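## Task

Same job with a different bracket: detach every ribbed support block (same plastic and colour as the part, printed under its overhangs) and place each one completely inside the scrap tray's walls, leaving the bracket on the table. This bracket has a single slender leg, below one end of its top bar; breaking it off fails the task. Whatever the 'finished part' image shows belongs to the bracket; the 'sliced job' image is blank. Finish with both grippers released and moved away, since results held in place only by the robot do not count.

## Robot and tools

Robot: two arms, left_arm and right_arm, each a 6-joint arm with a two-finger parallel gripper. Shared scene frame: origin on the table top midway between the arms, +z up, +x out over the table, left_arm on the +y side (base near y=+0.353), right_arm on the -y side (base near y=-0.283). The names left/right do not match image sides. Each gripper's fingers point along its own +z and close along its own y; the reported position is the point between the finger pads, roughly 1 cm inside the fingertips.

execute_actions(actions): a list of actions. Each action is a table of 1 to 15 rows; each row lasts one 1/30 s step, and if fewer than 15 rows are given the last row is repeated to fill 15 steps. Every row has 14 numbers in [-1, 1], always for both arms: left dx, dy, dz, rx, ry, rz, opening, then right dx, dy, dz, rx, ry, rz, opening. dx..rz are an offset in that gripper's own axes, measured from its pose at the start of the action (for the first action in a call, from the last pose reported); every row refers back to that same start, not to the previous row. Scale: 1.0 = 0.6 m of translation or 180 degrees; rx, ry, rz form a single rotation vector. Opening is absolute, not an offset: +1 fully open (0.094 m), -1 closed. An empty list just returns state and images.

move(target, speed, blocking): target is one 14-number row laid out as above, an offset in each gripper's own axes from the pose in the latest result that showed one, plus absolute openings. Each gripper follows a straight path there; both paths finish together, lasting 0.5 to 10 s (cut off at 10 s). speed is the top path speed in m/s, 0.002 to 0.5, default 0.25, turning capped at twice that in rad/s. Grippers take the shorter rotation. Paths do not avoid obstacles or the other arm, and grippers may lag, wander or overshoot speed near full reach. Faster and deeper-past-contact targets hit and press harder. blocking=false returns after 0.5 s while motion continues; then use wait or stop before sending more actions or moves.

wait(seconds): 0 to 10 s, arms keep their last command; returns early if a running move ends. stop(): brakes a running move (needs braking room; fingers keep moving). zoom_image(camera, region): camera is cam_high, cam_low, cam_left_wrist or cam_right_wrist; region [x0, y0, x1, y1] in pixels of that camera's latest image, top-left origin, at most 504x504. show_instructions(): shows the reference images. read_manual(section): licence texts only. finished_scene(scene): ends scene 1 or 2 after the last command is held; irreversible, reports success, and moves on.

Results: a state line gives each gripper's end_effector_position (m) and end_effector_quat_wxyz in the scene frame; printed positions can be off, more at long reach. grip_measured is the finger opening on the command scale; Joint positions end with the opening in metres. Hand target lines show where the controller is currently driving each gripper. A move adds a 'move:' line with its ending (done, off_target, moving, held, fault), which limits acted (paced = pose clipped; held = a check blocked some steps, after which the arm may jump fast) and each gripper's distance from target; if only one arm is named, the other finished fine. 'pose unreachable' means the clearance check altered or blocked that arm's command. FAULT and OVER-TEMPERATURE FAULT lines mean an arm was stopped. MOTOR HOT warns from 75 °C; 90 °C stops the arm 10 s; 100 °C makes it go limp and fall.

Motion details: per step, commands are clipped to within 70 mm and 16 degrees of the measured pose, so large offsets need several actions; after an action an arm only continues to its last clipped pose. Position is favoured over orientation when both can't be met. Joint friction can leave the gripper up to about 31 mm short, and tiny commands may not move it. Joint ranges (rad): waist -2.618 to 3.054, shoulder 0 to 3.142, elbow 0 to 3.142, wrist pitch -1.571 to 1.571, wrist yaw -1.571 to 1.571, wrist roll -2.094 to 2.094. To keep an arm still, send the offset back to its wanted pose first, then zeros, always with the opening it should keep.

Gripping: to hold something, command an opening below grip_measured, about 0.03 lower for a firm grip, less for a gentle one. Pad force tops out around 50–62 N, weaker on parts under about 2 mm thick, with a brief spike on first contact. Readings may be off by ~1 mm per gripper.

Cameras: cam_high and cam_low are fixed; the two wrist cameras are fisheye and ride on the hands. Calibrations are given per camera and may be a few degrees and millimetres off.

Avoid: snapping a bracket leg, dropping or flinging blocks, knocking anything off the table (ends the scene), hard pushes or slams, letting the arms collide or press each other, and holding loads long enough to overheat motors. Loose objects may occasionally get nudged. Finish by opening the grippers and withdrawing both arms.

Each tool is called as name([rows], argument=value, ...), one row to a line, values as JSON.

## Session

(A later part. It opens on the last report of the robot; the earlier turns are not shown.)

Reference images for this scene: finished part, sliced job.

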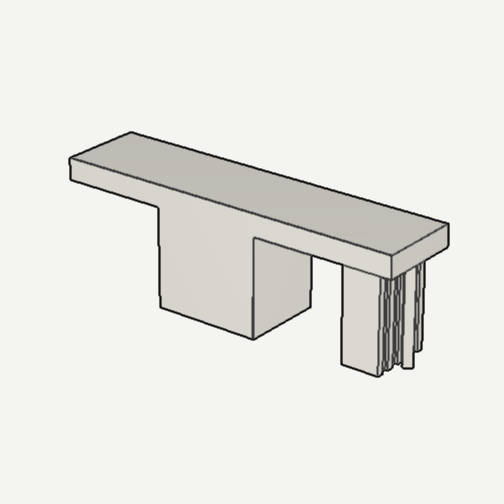

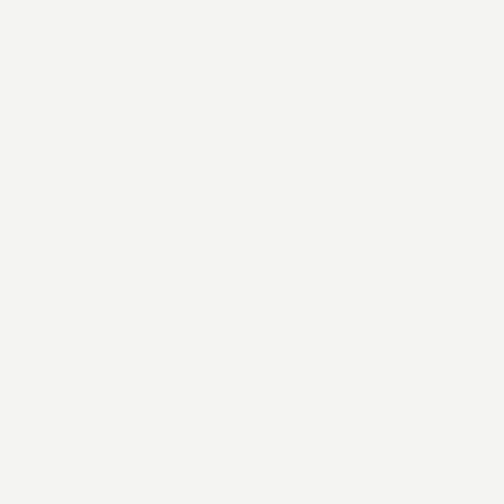

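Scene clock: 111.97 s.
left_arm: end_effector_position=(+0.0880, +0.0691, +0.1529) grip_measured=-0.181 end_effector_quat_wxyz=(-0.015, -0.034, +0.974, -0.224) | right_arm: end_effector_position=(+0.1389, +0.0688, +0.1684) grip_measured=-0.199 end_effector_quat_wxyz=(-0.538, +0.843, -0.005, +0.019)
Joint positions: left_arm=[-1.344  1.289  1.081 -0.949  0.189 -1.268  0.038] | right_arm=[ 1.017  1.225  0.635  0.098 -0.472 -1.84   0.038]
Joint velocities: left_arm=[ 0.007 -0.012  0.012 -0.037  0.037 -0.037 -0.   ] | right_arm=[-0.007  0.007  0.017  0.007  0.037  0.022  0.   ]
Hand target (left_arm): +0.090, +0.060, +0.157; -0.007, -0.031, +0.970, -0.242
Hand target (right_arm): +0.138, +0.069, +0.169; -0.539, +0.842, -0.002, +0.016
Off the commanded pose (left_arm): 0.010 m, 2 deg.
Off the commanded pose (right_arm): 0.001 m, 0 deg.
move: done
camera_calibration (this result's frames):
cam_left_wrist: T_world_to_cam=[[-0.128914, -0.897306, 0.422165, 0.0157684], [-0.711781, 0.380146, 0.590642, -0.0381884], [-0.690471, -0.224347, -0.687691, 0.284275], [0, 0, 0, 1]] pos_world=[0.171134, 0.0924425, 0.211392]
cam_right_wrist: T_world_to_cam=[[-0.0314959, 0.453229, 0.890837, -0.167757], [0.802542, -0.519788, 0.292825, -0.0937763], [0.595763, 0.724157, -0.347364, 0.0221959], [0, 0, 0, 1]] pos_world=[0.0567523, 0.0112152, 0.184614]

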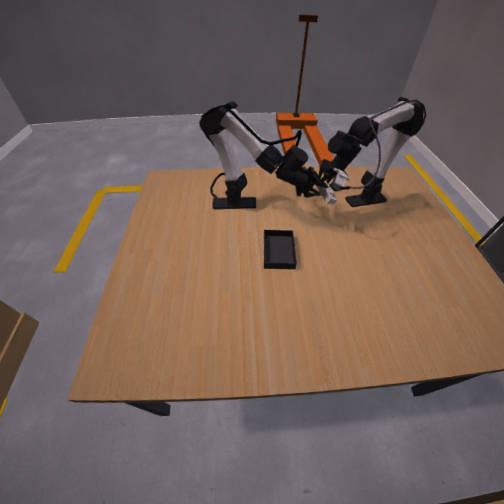

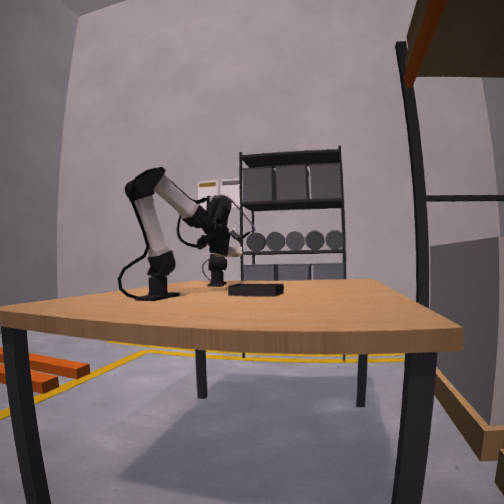

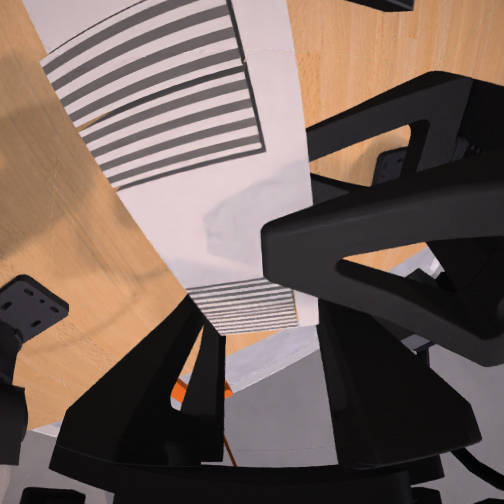

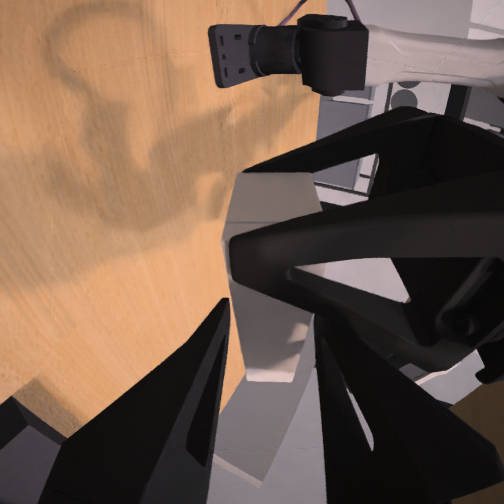

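Fingers touching; narrow the right and go a bit deeper.

move(target=[0,0,0,0,0,0,-0.21,0,0,0,0,0,0,-0.38])

move(target=[0.006,-0.018,0,0.012,0,-0.01,-0.21,0,0,0,0,0,0,-0.38], speed=0.02)

move(target=[0,0,0,0,0,0,-0.21,0,0,0,0,0,0,-0.58])

Scene clock: 117.23 s.
left_arm: end_effector_position=(+0.0880, +0.0691, +0.1529) grip_measured=-0.181 end_effector_quat_wxyz=(-0.015, -0.034, +0.974, -0.224) | right_arm: end_effector_position=(+0.1390, +0.0688, +0.1684) grip_measured=-0.378 end_effector_quat_wxyz=(-0.538, +0.843, -0.005, +0.019)
Joint positions: left_arm=[-1.344  1.289  1.081 -0.949  0.189 -1.268  0.038] | right_arm=[ 1.017  1.225  0.635  0.098 -0.472 -1.84   0.029]
Joint velocities: left_arm=[-0.002  0.007  0.007  0.037 -0.051  0.037  0.001] | right_arm=[-0.007  0.012 -0.012 -0.037 -0.051 -0.066 -0.001]
Hand target (left_arm): +0.088, +0.069, +0.153; -0.015, -0.034, +0.974, -0.224
Hand target (right_arm): +0.139, +0.069, +0.168; -0.538, +0.843, -0.005, +0.019
Off the commanded pose (left_arm): 0.000 m, 0 deg.
Off the commanded pose (right_arm): 0.000 m, 0 deg.
move: done
camera_calibration (this result's frames):
cam_left_wrist: T_world_to_cam=[[-0.128536, -0.897352, 0.422182, 0.0157358], [-0.711812, 0.379898, 0.590763, -0.0381869], [-0.690508, -0.22458, -0.687577, 0.284277], [0, 0, 0, 1]] pos_world=[0.171136, 0.0924707, 0.211378]
cam_right_wrist: T_world_to_cam=[[-0.0314617, 0.453422, 0.89074, -0.167721], [0.802103, -0.520271, 0.29317, -0.093843], [0.596356, 0.723689, -0.347323, 0.0220667], [0, 0, 0, 1]] pos_world=[0.0568354, 0.0112554, 0.184572]

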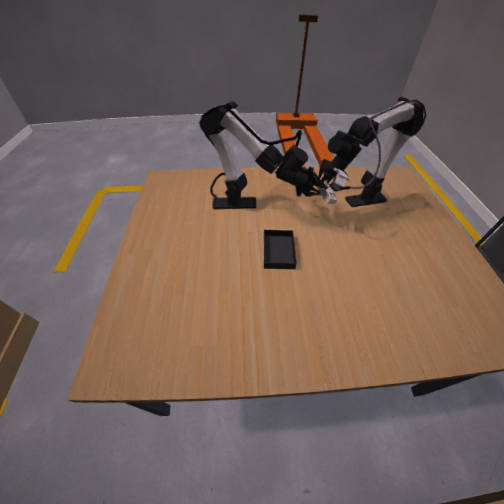

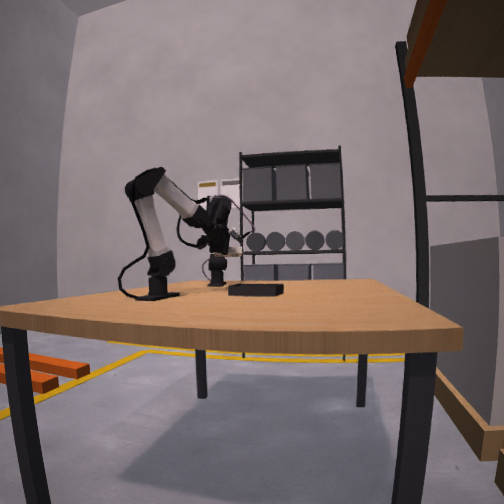

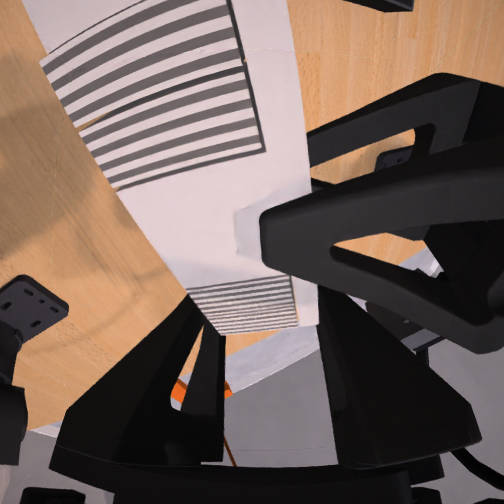

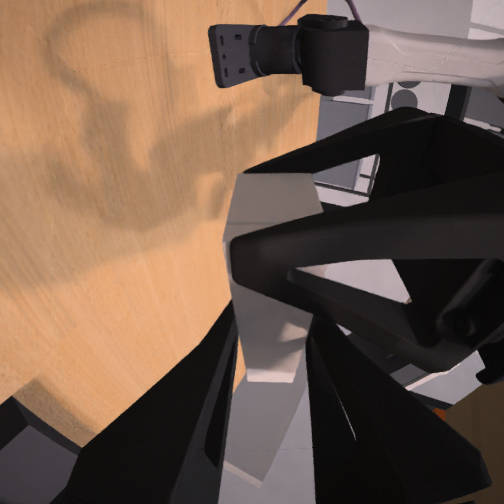

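Scene clock: 118.70 s.
left_arm: end_effector_position=(+0.0856, +0.0661, +0.1539) grip_measured=-0.181 end_effector_quat_wxyz=(-0.021, -0.054, +0.972, -0.228) | right_arm: end_effector_position=(+0.1390, +0.0686, +0.1680) grip_measured=-0.378 end_effector_quat_wxyz=(-0.537, +0.843, -0.005, +0.019)
Joint positions: left_arm=[-1.355  1.289  1.081 -0.939  0.189 -1.321  0.038] | right_arm=[ 1.017  1.225  0.635  0.096 -0.471 -1.84   0.029]
Joint velocities: left_arm=[-0.002 -0.007 -0.017 -0.081 -0.007 -0.081  0.001] | right_arm=[ 0.007 -0.007 -0.002 -0.007  0.037  0.022 -0.001]
Hand target (left_arm): +0.085, +0.059, +0.158; -0.018, -0.050, +0.969, -0.242
Hand target (right_arm): +0.139, +0.069, +0.168; -0.538, +0.843, -0.005, +0.019
Off the commanded pose (left_arm): 0.008 m, 2 deg.
Off the commanded pose (right_arm): 0.000 m, 0 deg.
move: done
camera_calibration (this result's frames):
cam_left_wrist: T_world_to_cam=[[-0.088544, -0.897646, 0.431732, 0.00742498], [-0.713518, 0.359592, 0.60132, -0.0394607], [-0.69502, -0.254805, -0.672326, 0.28265], [0, 0, 0, 1]] pos_world=[0.168949, 0.0928754, 0.210556]
cam_right_wrist: T_world_to_cam=[[-0.0307158, 0.454666, 0.890132, -0.167457], [0.802124, -0.520135, 0.293355, -0.0938499], [0.596367, 0.723007, -0.348722, 0.0223573], [0, 0, 0, 1]] pos_world=[0.0568025, 0.0111581, 0.184387]

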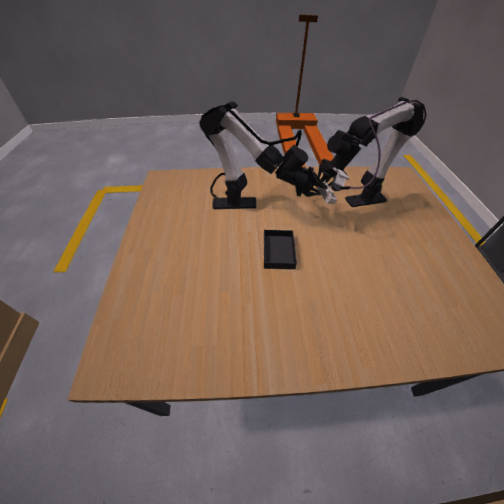

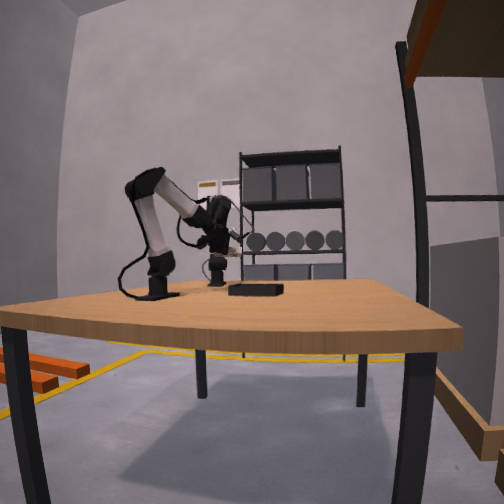

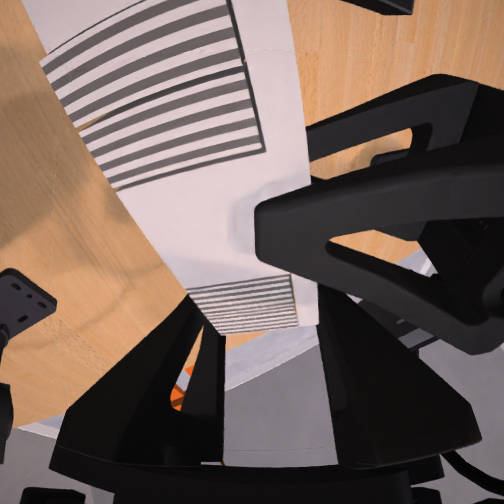

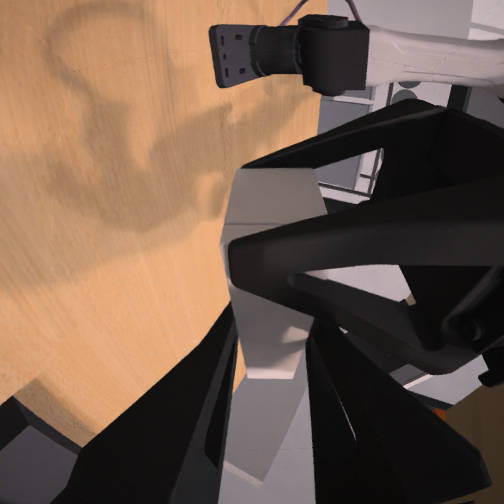

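Scene clock: 119.20 s.
left_arm: end_effector_position=(+0.0856, +0.0662, +0.1538) grip_measured=-0.181 end_effector_quat_wxyz=(-0.021, -0.054, +0.972, -0.228) | right_arm: end_effector_position=(+0.1389, +0.0685, +0.1677) grip_measured=-0.443 end_effector_quat_wxyz=(-0.537, +0.844, -0.004, +0.019)
Joint positions: left_arm=[-1.355  1.289  1.081 -0.94   0.189 -1.321  0.038] | right_arm=[ 1.017  1.225  0.635  0.094 -0.471 -1.842  0.026]
Joint velocities: left_arm=[0.007 0.007 0.022 0.007 0.037 0.007 0.   ] | right_arm=[-0.012 -0.007 -0.012  0.007 -0.081 -0.007 -0.002]
Hand target (left_arm): +0.086, +0.066, +0.154; -0.021, -0.054, +0.972, -0.228
Hand target (right_arm): +0.139, +0.069, +0.168; -0.537, +0.843, -0.005, +0.019
Off the commanded pose (left_arm): 0.000 m, 0 deg.
Off the commanded pose (right_arm): 0.000 m, 0 deg.
move: done
camera_calibration (this result's frames):
cam_left_wrist: T_world_to_cam=[[-0.0884797, -0.897797, 0.43143, 0.00755929], [-0.713428, 0.359381, 0.601552, -0.0395188], [-0.69512, -0.254569, -0.672312, 0.282612], [0, 0, 0, 1]] pos_world=[0.168924, 0.0929332, 0.210515]
cam_right_wrist: T_world_to_cam=[[-0.0320901, 0.456144, 0.889327, -0.166818], [0.802317, -0.51886, 0.295079, -0.0941428], [0.596035, 0.722992, -0.349322, 0.0225632], [0, 0, 0, 1]] pos_world=[0.0567307, 0.010933, 0.184017]

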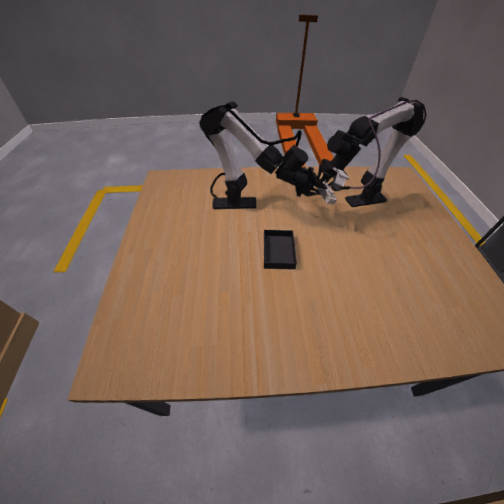

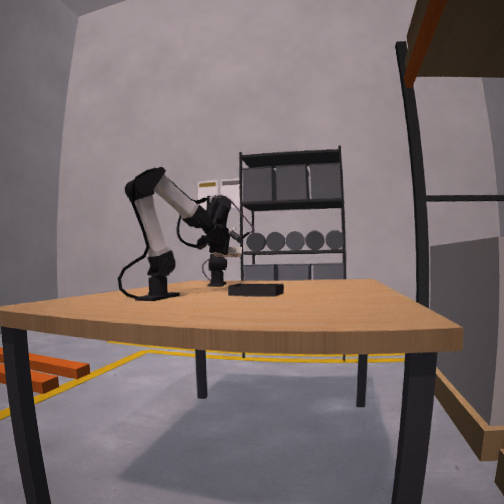

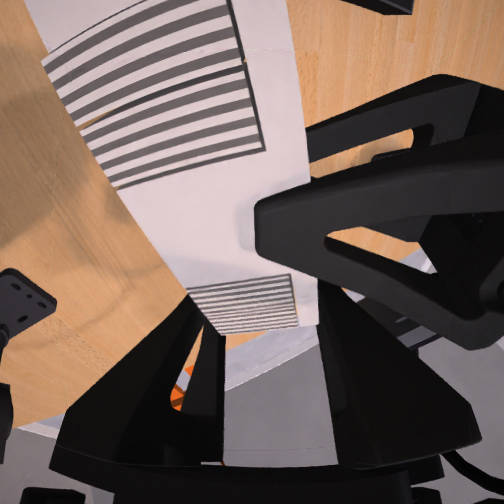

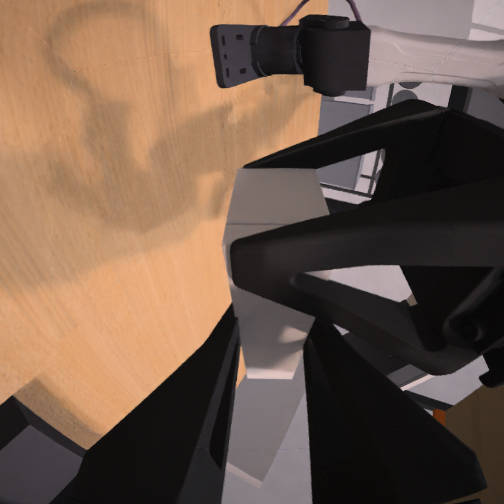

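move(target=[0,0,0,0,0,0,0.05,0,0,0,0,0,0,-0.55])

move(target=[0.02,-0.015,-0.13,0.01,0,0,0.05,0,0,0,0,0,0,-0.55], speed=0.06)

move(target=[0,0,0,0,0,0,0.05,-0.02,0,-0.17,0.04,0,0,-0.55], speed=0.12)

Scene clock: 123.67 s.
left_arm: end_effector_position=(+0.0853, +0.0668, +0.1535) grip_measured=+0.048 end_effector_quat_wxyz=(-0.021, -0.054, +0.972, -0.226) | right_arm: end_effector_position=(+0.1391, +0.0684, +0.1675) grip_measured=-0.443 end_effector_quat_wxyz=(-0.536, +0.844, -0.005, +0.020)
Joint positions: left_arm=[-1.355  1.289  1.081 -0.943  0.189 -1.321  0.049] | right_arm=[ 1.017  1.225  0.635  0.094 -0.47  -1.842  0.026]
Joint velocities: left_arm=[-0.017 -0.002  0.017 -0.051  0.022 -0.051 -0.001] | right_arm=[-0.007 -0.007 -0.012 -0.037 -0.037  0.022  0.   ]
Hand target (left_arm): +0.086, +0.066, +0.154; -0.021, -0.054, +0.972, -0.228
Hand target (right_arm): +0.139, +0.068, +0.168; -0.537, +0.844, -0.004, +0.019
Off the commanded pose (left_arm): 0.001 m, 0 deg.
Off the commanded pose (right_arm): 0.000 m, 0 deg.
move: done
camera_calibration (this result's frames):
cam_left_wrist: T_world_to_cam=[[-0.0879673, -0.899006, 0.42901, 0.00863415], [-0.712711, 0.357688, 0.603409, -0.0399815], [-0.69592, -0.25268, -0.672196, 0.282307], [0, 0, 0, 1]] pos_world=[0.168728, 0.0933965, 0.210187]
cam_right_wrist: T_world_to_cam=[[-0.0318394, 0.456819, 0.88899, -0.166684], [0.8015, -0.519727, 0.295774, -0.0942701], [0.597147, 0.721942, -0.349593, 0.0223932], [0, 0, 0, 1]] pos_world=[0.0568783, 0.0109832, 0.183892]

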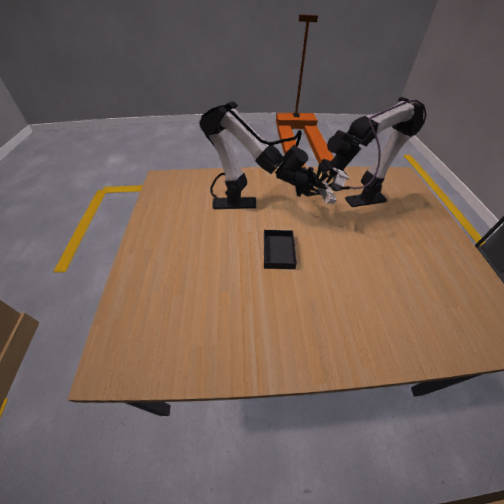

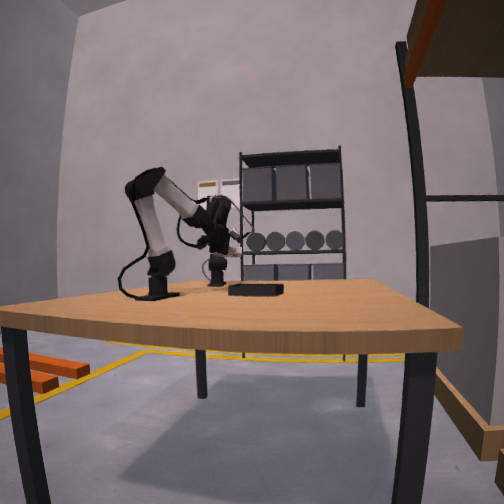

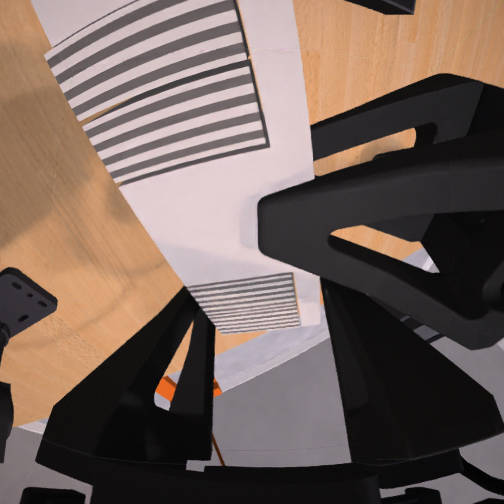

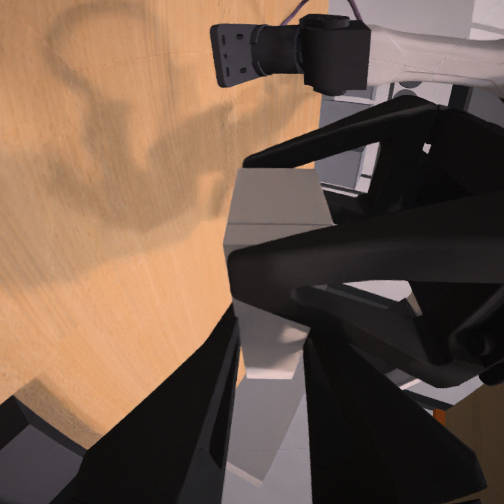

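Scene clock: 125.47 s.
left_arm: end_effector_position=(+0.0752, +0.0917, +0.2180) grip_measured=+0.048 end_effector_quat_wxyz=(-0.021, -0.054, +0.972, -0.228) | right_arm: end_effector_position=(+0.1391, +0.0684, +0.1675) grip_measured=-0.443 end_effector_quat_wxyz=(-0.536, +0.844, -0.005, +0.020)
Joint positions: left_arm=[-1.353  1.227  1.298 -1.219  0.19  -1.321  0.049] | right_arm=[ 1.017  1.225  0.635  0.094 -0.47  -1.842  0.026]
Joint velocities: left_arm=[ 0.032 -0.007 -0.027 -0.066  0.007 -0.066  0.001] | right_arm=[ 0.017 -0.002  0.012 -0.066  0.037 -0.037 -0.   ]
Hand target (left_arm): +0.075, +0.092, +0.228; -0.020, -0.054, +0.969, -0.242
Hand target (right_arm): +0.139, +0.068, +0.168; -0.536, +0.844, -0.005, +0.020
Off the commanded pose (left_arm): 0.010 m, 2 deg.
Off the commanded pose (right_arm): 0.000 m, 0 deg.
move: done
camera_calibration (this result's frames):
cam_left_wrist: T_world_to_cam=[[-0.0867052, -0.898043, 0.431278, 0.00184871], [-0.713774, 0.358002, 0.601964, -0.0945915], [-0.694989, -0.255641, -0.672041, 0.325065], [0, 0, 0, 1]] pos_world=[0.15856, 0.118624, 0.2746]
cam_right_wrist: T_world_to_cam=[[-0.0318394, 0.456819, 0.88899, -0.166684], [0.8015, -0.519727, 0.295774, -0.0942701], [0.597147, 0.721942, -0.349593, 0.0223932], [0, 0, 0, 1]] pos_world=[0.0568783, 0.0109832, 0.183892]

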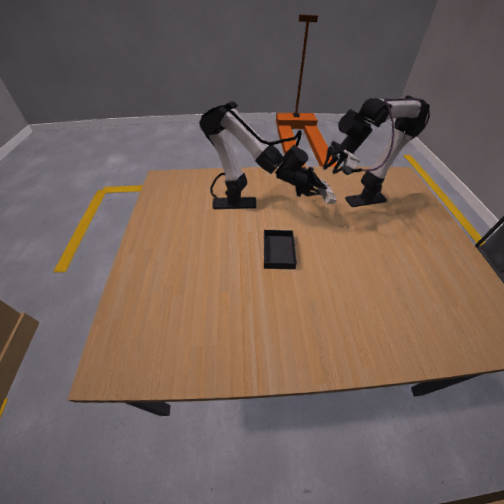

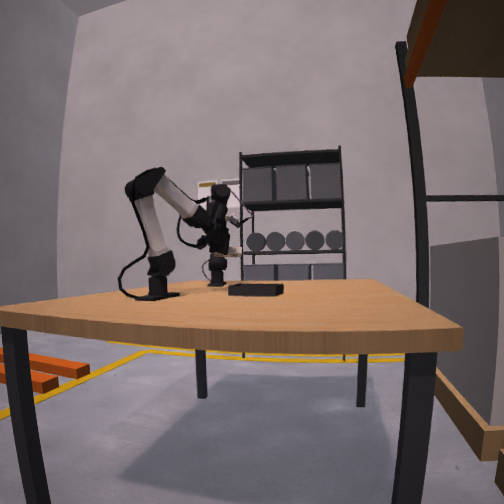

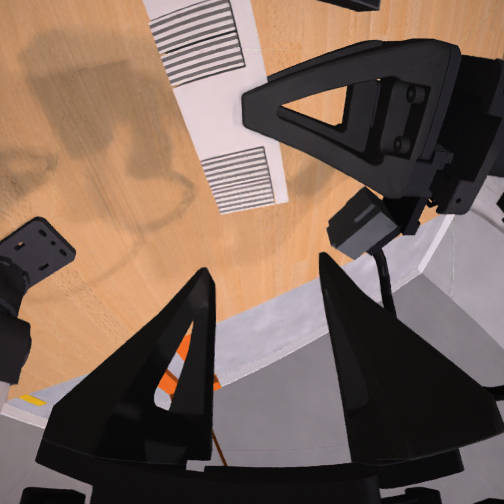

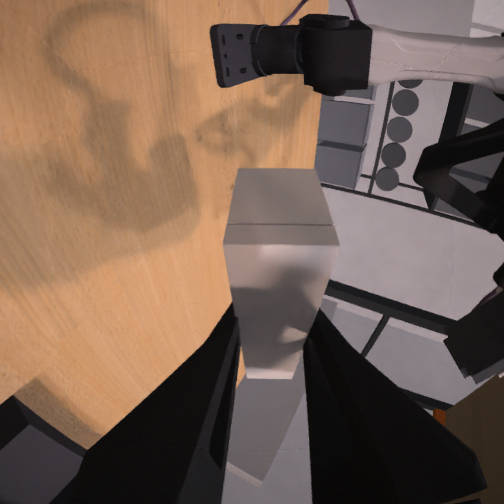

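Scene clock: 127.00 s.
left_arm: end_effector_position=(+0.0753, +0.0918, +0.2180) grip_measured=+0.048 end_effector_quat_wxyz=(-0.021, -0.055, +0.972, -0.228) | right_arm: end_effector_position=(+0.1269, -0.0196, +0.2162) grip_measured=-0.443 end_effector_quat_wxyz=(-0.588, +0.809, -0.006, +0.022)
Joint positions: left_arm=[-1.353  1.227  1.298 -1.219  0.19  -1.321  0.049] | right_arm=[ 0.744  0.772  0.541 -0.201 -0.745 -1.904  0.026]
Joint velocities: left_arm=[-0.007  0.007 -0.007  0.007 -0.095  0.022  0.001] | right_arm=[-0.002 -0.017 -0.002 -0.066 -0.037 -0.022 -0.   ]
Hand target (left_arm): +0.075, +0.092, +0.218; -0.021, -0.055, +0.972, -0.228
Hand target (right_arm): +0.124, -0.024, +0.212; -0.588, +0.809, -0.004, +0.022
Off the commanded pose (left_arm): 0.000 m, 0 deg.
Off the commanded pose (right_arm): 0.008 m, 0 deg.
move: done
camera_calibration (this result's frames):
cam_left_wrist: T_world_to_cam=[[-0.0863626, -0.898076, 0.431278, 0.00186075], [-0.71391, 0.35773, 0.601964, -0.0944954], [-0.694891, -0.255906, -0.672041, 0.325159], [0, 0, 0, 1]] pos_world=[0.15865, 0.118685, 0.2746]
cam_right_wrist: T_world_to_cam=[[-0.0348209, 0.342474, 0.938882, -0.182799], [0.798763, -0.555075, 0.232098, -0.131132], [0.600637, 0.758026, -0.254228, 0.0898792], [0, 0, 0, 1]] pos_world=[0.0443934, -0.0783149, 0.224912]

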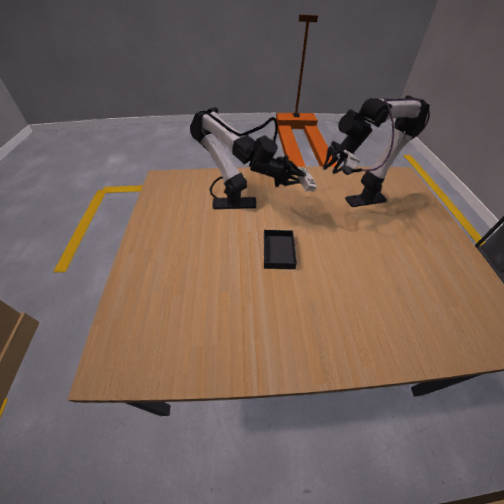

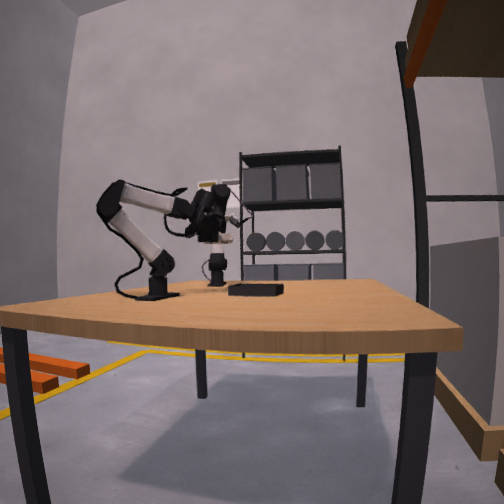

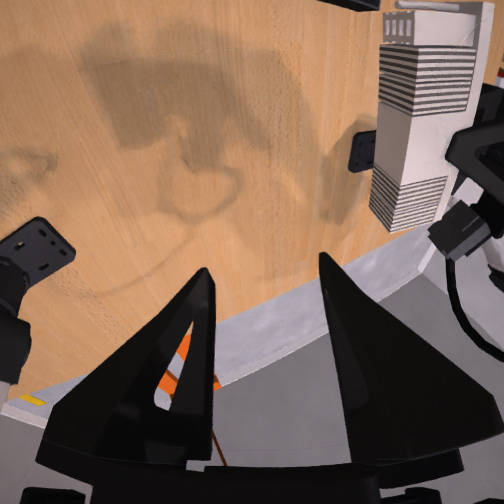

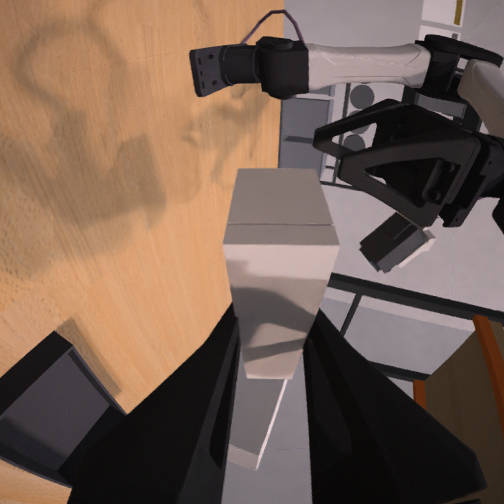

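move(target=[-0.005,-0.07,-0.06,0.353,0,0,0.05,0,-0.095,-0.03,0.1,0,0,-0.55], speed=0.2)

Scene clock: 133.50 s.
left_arm: end_effector_position=(+0.0855, +0.0701, +0.2691) grip_measured=+0.048 end_effector_quat_wxyz=(+0.017, -0.057, +0.710, -0.701) | right_arm: end_effector_position=(+0.1278, -0.0157, +0.2768) grip_measured=-0.443 end_effector_quat_wxyz=(+0.702, -0.712, +0.005, -0.023)
Joint positions: left_arm=[-1.208  0.623  0.405  0.202  0.443 -1.62   0.049] | right_arm=[ 0.715  0.725  0.454  0.251 -0.829 -1.612  0.026]
Joint velocities: left_arm=[-0.002  0.002 -0.002 -0.007 -0.037  0.022 -0.001] | right_arm=[ 0.002 -0.002 -0.002 -0.007 -0.007  0.007  0.   ]
Hand target (left_arm): +0.085, +0.070, +0.268; +0.016, -0.057, +0.707, -0.705
Hand target (right_arm): +0.126, -0.019, +0.276; +0.707, -0.707, +0.003, -0.025
Off the commanded pose (left_arm): 0.002 m, 1 deg.
Off the commanded pose (right_arm): 0.004 m, 1 deg.
move: done
camera_calibration (this result's frames):
cam_left_wrist: T_world_to_cam=[[-0.141167, -0.04453, 0.988984, -0.24403], [-0.788189, 0.609527, -0.0850612, 0.0633699], [-0.599024, -0.791514, -0.121143, 0.242185], [0, 0, 0, 1]] pos_world=[0.160573, 0.142201, 0.276071]
cam_right_wrist: T_world_to_cam=[[-0.0442873, 0.0511393, 0.997709, -0.2606], [0.800679, -0.59544, 0.0660617, -0.0987171], [0.597454, 0.801771, -0.0145758, 0.0365388], [0, 0, 0, 1]] pos_world=[0.0456692, -0.0747489, 0.267057]

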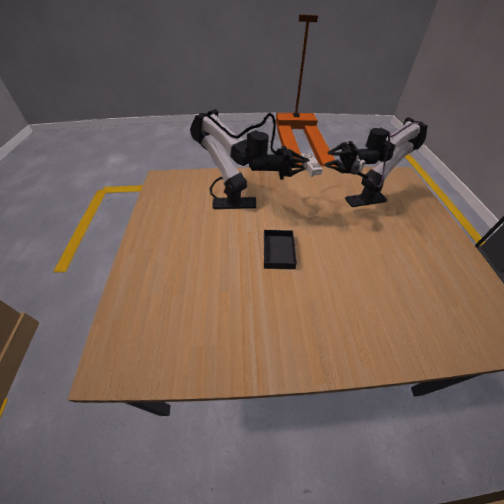

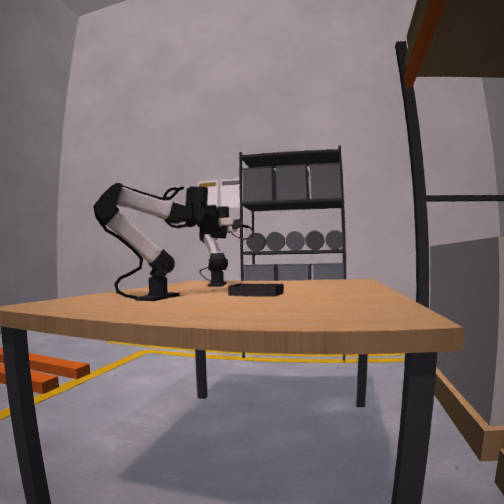

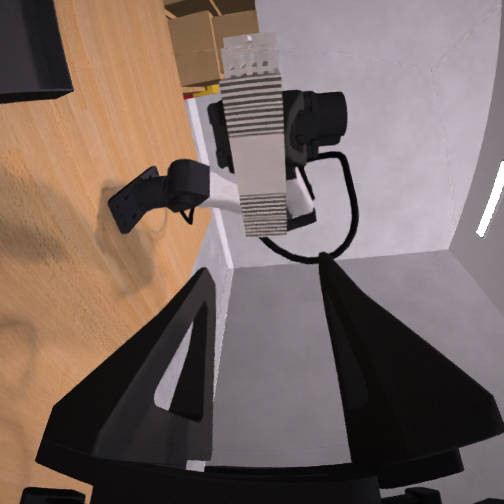

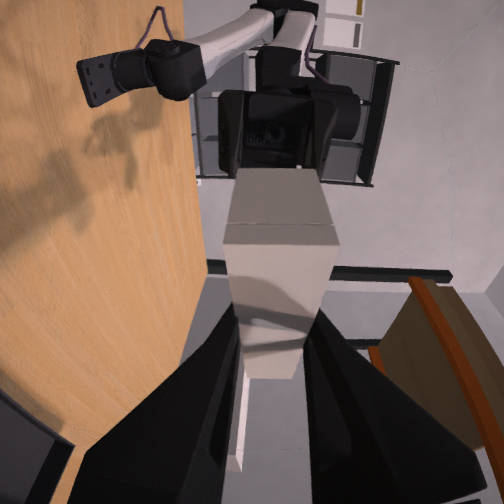

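move(target=[0,-0.006,0.07,0,0,0.022,0.05,0,0,0,0,0,0,-0.55], speed=0.06)

Scene clock: 137.73 s.
left_arm: end_effector_position=(+0.0886, +0.0324, +0.2614) grip_measured=+0.048 end_effector_quat_wxyz=(+0.034, -0.037, +0.720, -0.692) | right_arm: end_effector_position=(+0.1278, -0.0157, +0.2769) grip_measured=-0.443 end_effector_quat_wxyz=(+0.702, -0.712, +0.004, -0.023)
Joint positions: left_arm=[-1.305  0.839  0.446  0.35   0.351 -1.558  0.049] | right_arm=[ 0.715  0.725  0.454  0.252 -0.829 -1.612  0.026]
Joint velocities: left_arm=[-0.002 -0.002  0.007 -0.022 -0.051  0.022  0.001] | right_arm=[-0.007 -0.007 -0.002 -0.037 -0.007 -0.037 -0.   ]
Hand target (left_arm): +0.090, +0.029, +0.272; +0.042, -0.032, +0.712, -0.700
Hand target (right_arm): +0.128, -0.016, +0.277; +0.702, -0.712, +0.004, -0.023
Off the commanded pose (left_arm): 0.012 m, 2 deg.
Off the commanded pose (right_arm): 0.000 m, 0 deg.
move: off_target (left_arm)
camera_calibration (this result's frames):
cam_left_wrist: T_world_to_cam=[[-0.192429, -0.0735779, 0.978549, -0.229388], [-0.778869, 0.618045, -0.106691, 0.0926275], [-0.596937, -0.782692, -0.176237, 0.227201], [0, 0, 0, 1]] pos_world=[0.163629, 0.103703, 0.274391]
cam_right_wrist: T_world_to_cam=[[-0.0444877, 0.0506328, 0.997726, -0.260732], [0.800663, -0.595478, 0.0659203, -0.0986867], [0.597461, 0.801775, -0.0140484, 0.0363912], [0, 0, 0, 1]] pos_world=[0.0456731, -0.0747416, 0.267155]

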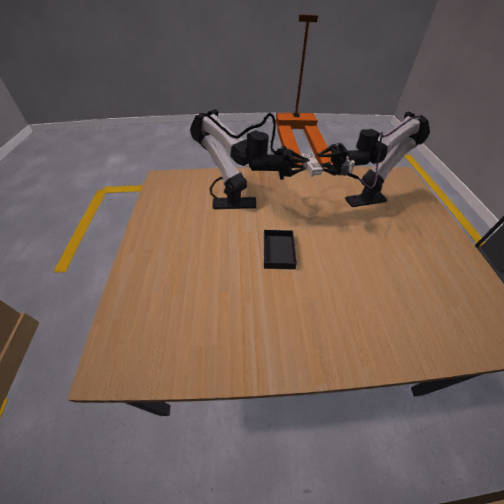

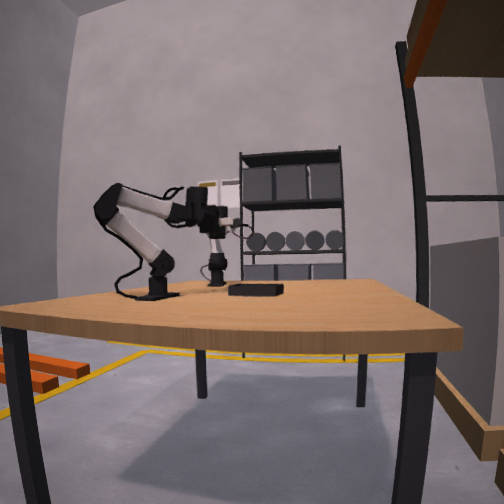

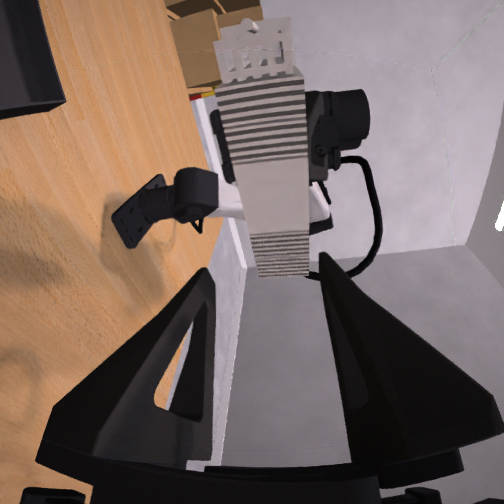

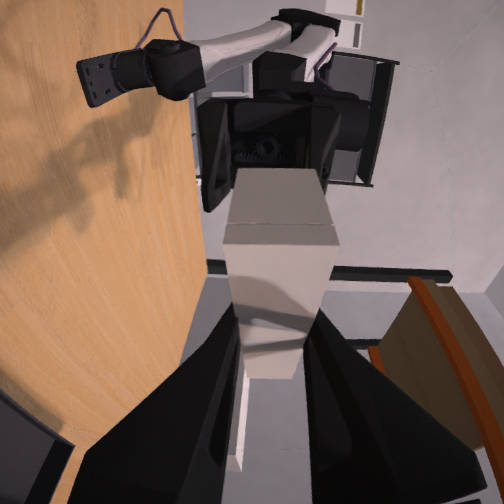

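move(target=[0,-0.03,0.048,0.015,0,0,0.05,0,0,0,0,0,0,-0.55], speed=0.04)

zoom_image(camera="cam_high", region=[280,135,350,190])

Scene clock: 143.93 s.
left_arm: end_effector_position=(+0.0906, +0.0076, +0.2682) grip_measured=+0.048 end_effector_quat_wxyz=(+0.032, -0.035, +0.713, -0.700) | right_arm: end_effector_position=(+0.1278, -0.0157, +0.2769) grip_measured=-0.443 end_effector_quat_wxyz=(+0.702, -0.712, +0.004, -0.023)
Joint positions: left_arm=[-1.349  0.972  0.496  0.456  0.313 -1.568  0.049] | right_arm=[ 0.715  0.725  0.454  0.252 -0.829 -1.612  0.026]
Joint velocities: left_arm=[ 0.002  0.002  0.012 -0.007  0.022  0.022 -0.001] | right_arm=[-0.017 -0.002 -0.012  0.022  0.022 -0.022 -0.   ]
Hand target (left_arm): +0.092, +0.004, +0.278; +0.035, -0.035, +0.704, -0.708
Hand target (right_arm): +0.128, -0.016, +0.277; +0.702, -0.712, +0.004, -0.023
Off the commanded pose (left_arm): 0.011 m, 1 deg.
Off the commanded pose (right_arm): 0.000 m, 0 deg.
move: off_target (left_arm)
camera_calibration (this result's frames):
cam_left_wrist: T_world_to_cam=[[-0.193919, -0.0508308, 0.9797, -0.237889], [-0.775832, 0.619141, -0.121443, 0.113935], [-0.600399, -0.783633, -0.1595, 0.205939], [0, 0, 0, 1]] pos_world=[0.165909, 0.0787468, 0.279743]
cam_right_wrist: T_world_to_cam=[[-0.0444877, 0.0506328, 0.997726, -0.260732], [0.800663, -0.595478, 0.0659203, -0.0986867], [0.597461, 0.801775, -0.0140484, 0.0363912], [0, 0, 0, 1]] pos_world=[0.0456731, -0.0747416, 0.267155]

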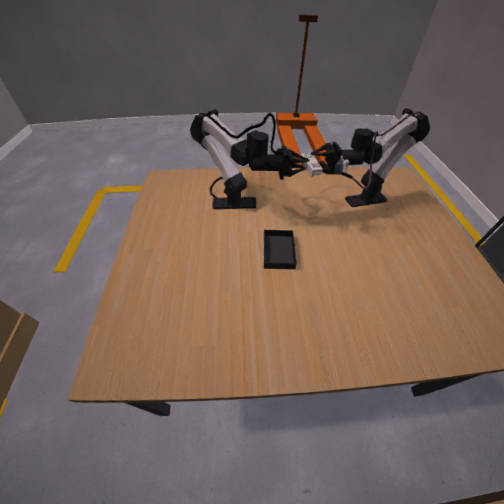

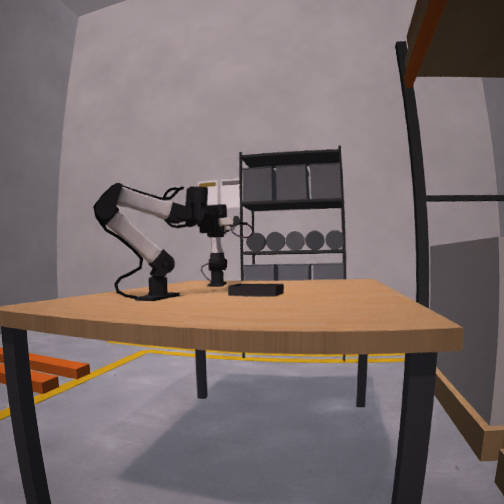

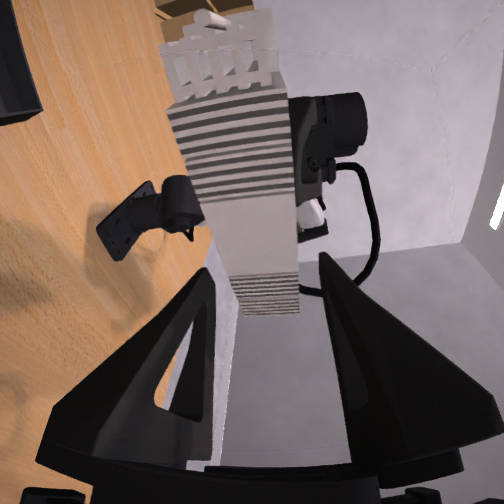

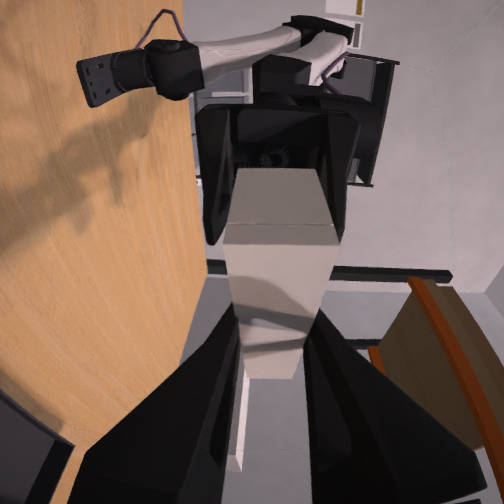

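Region (280, 135, 350, 190) of cam_high's 504x504 image, scaled by 7.200, with more detail than that image has; it fills the top 396 rows of this view, and the rest is white.

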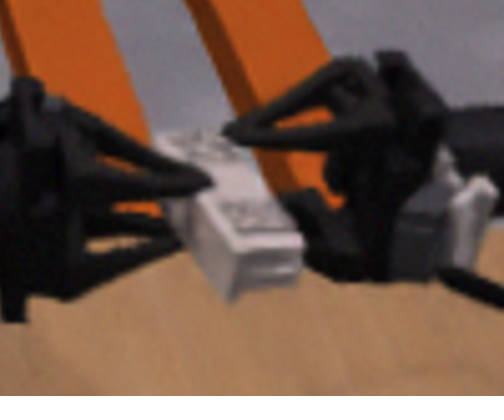

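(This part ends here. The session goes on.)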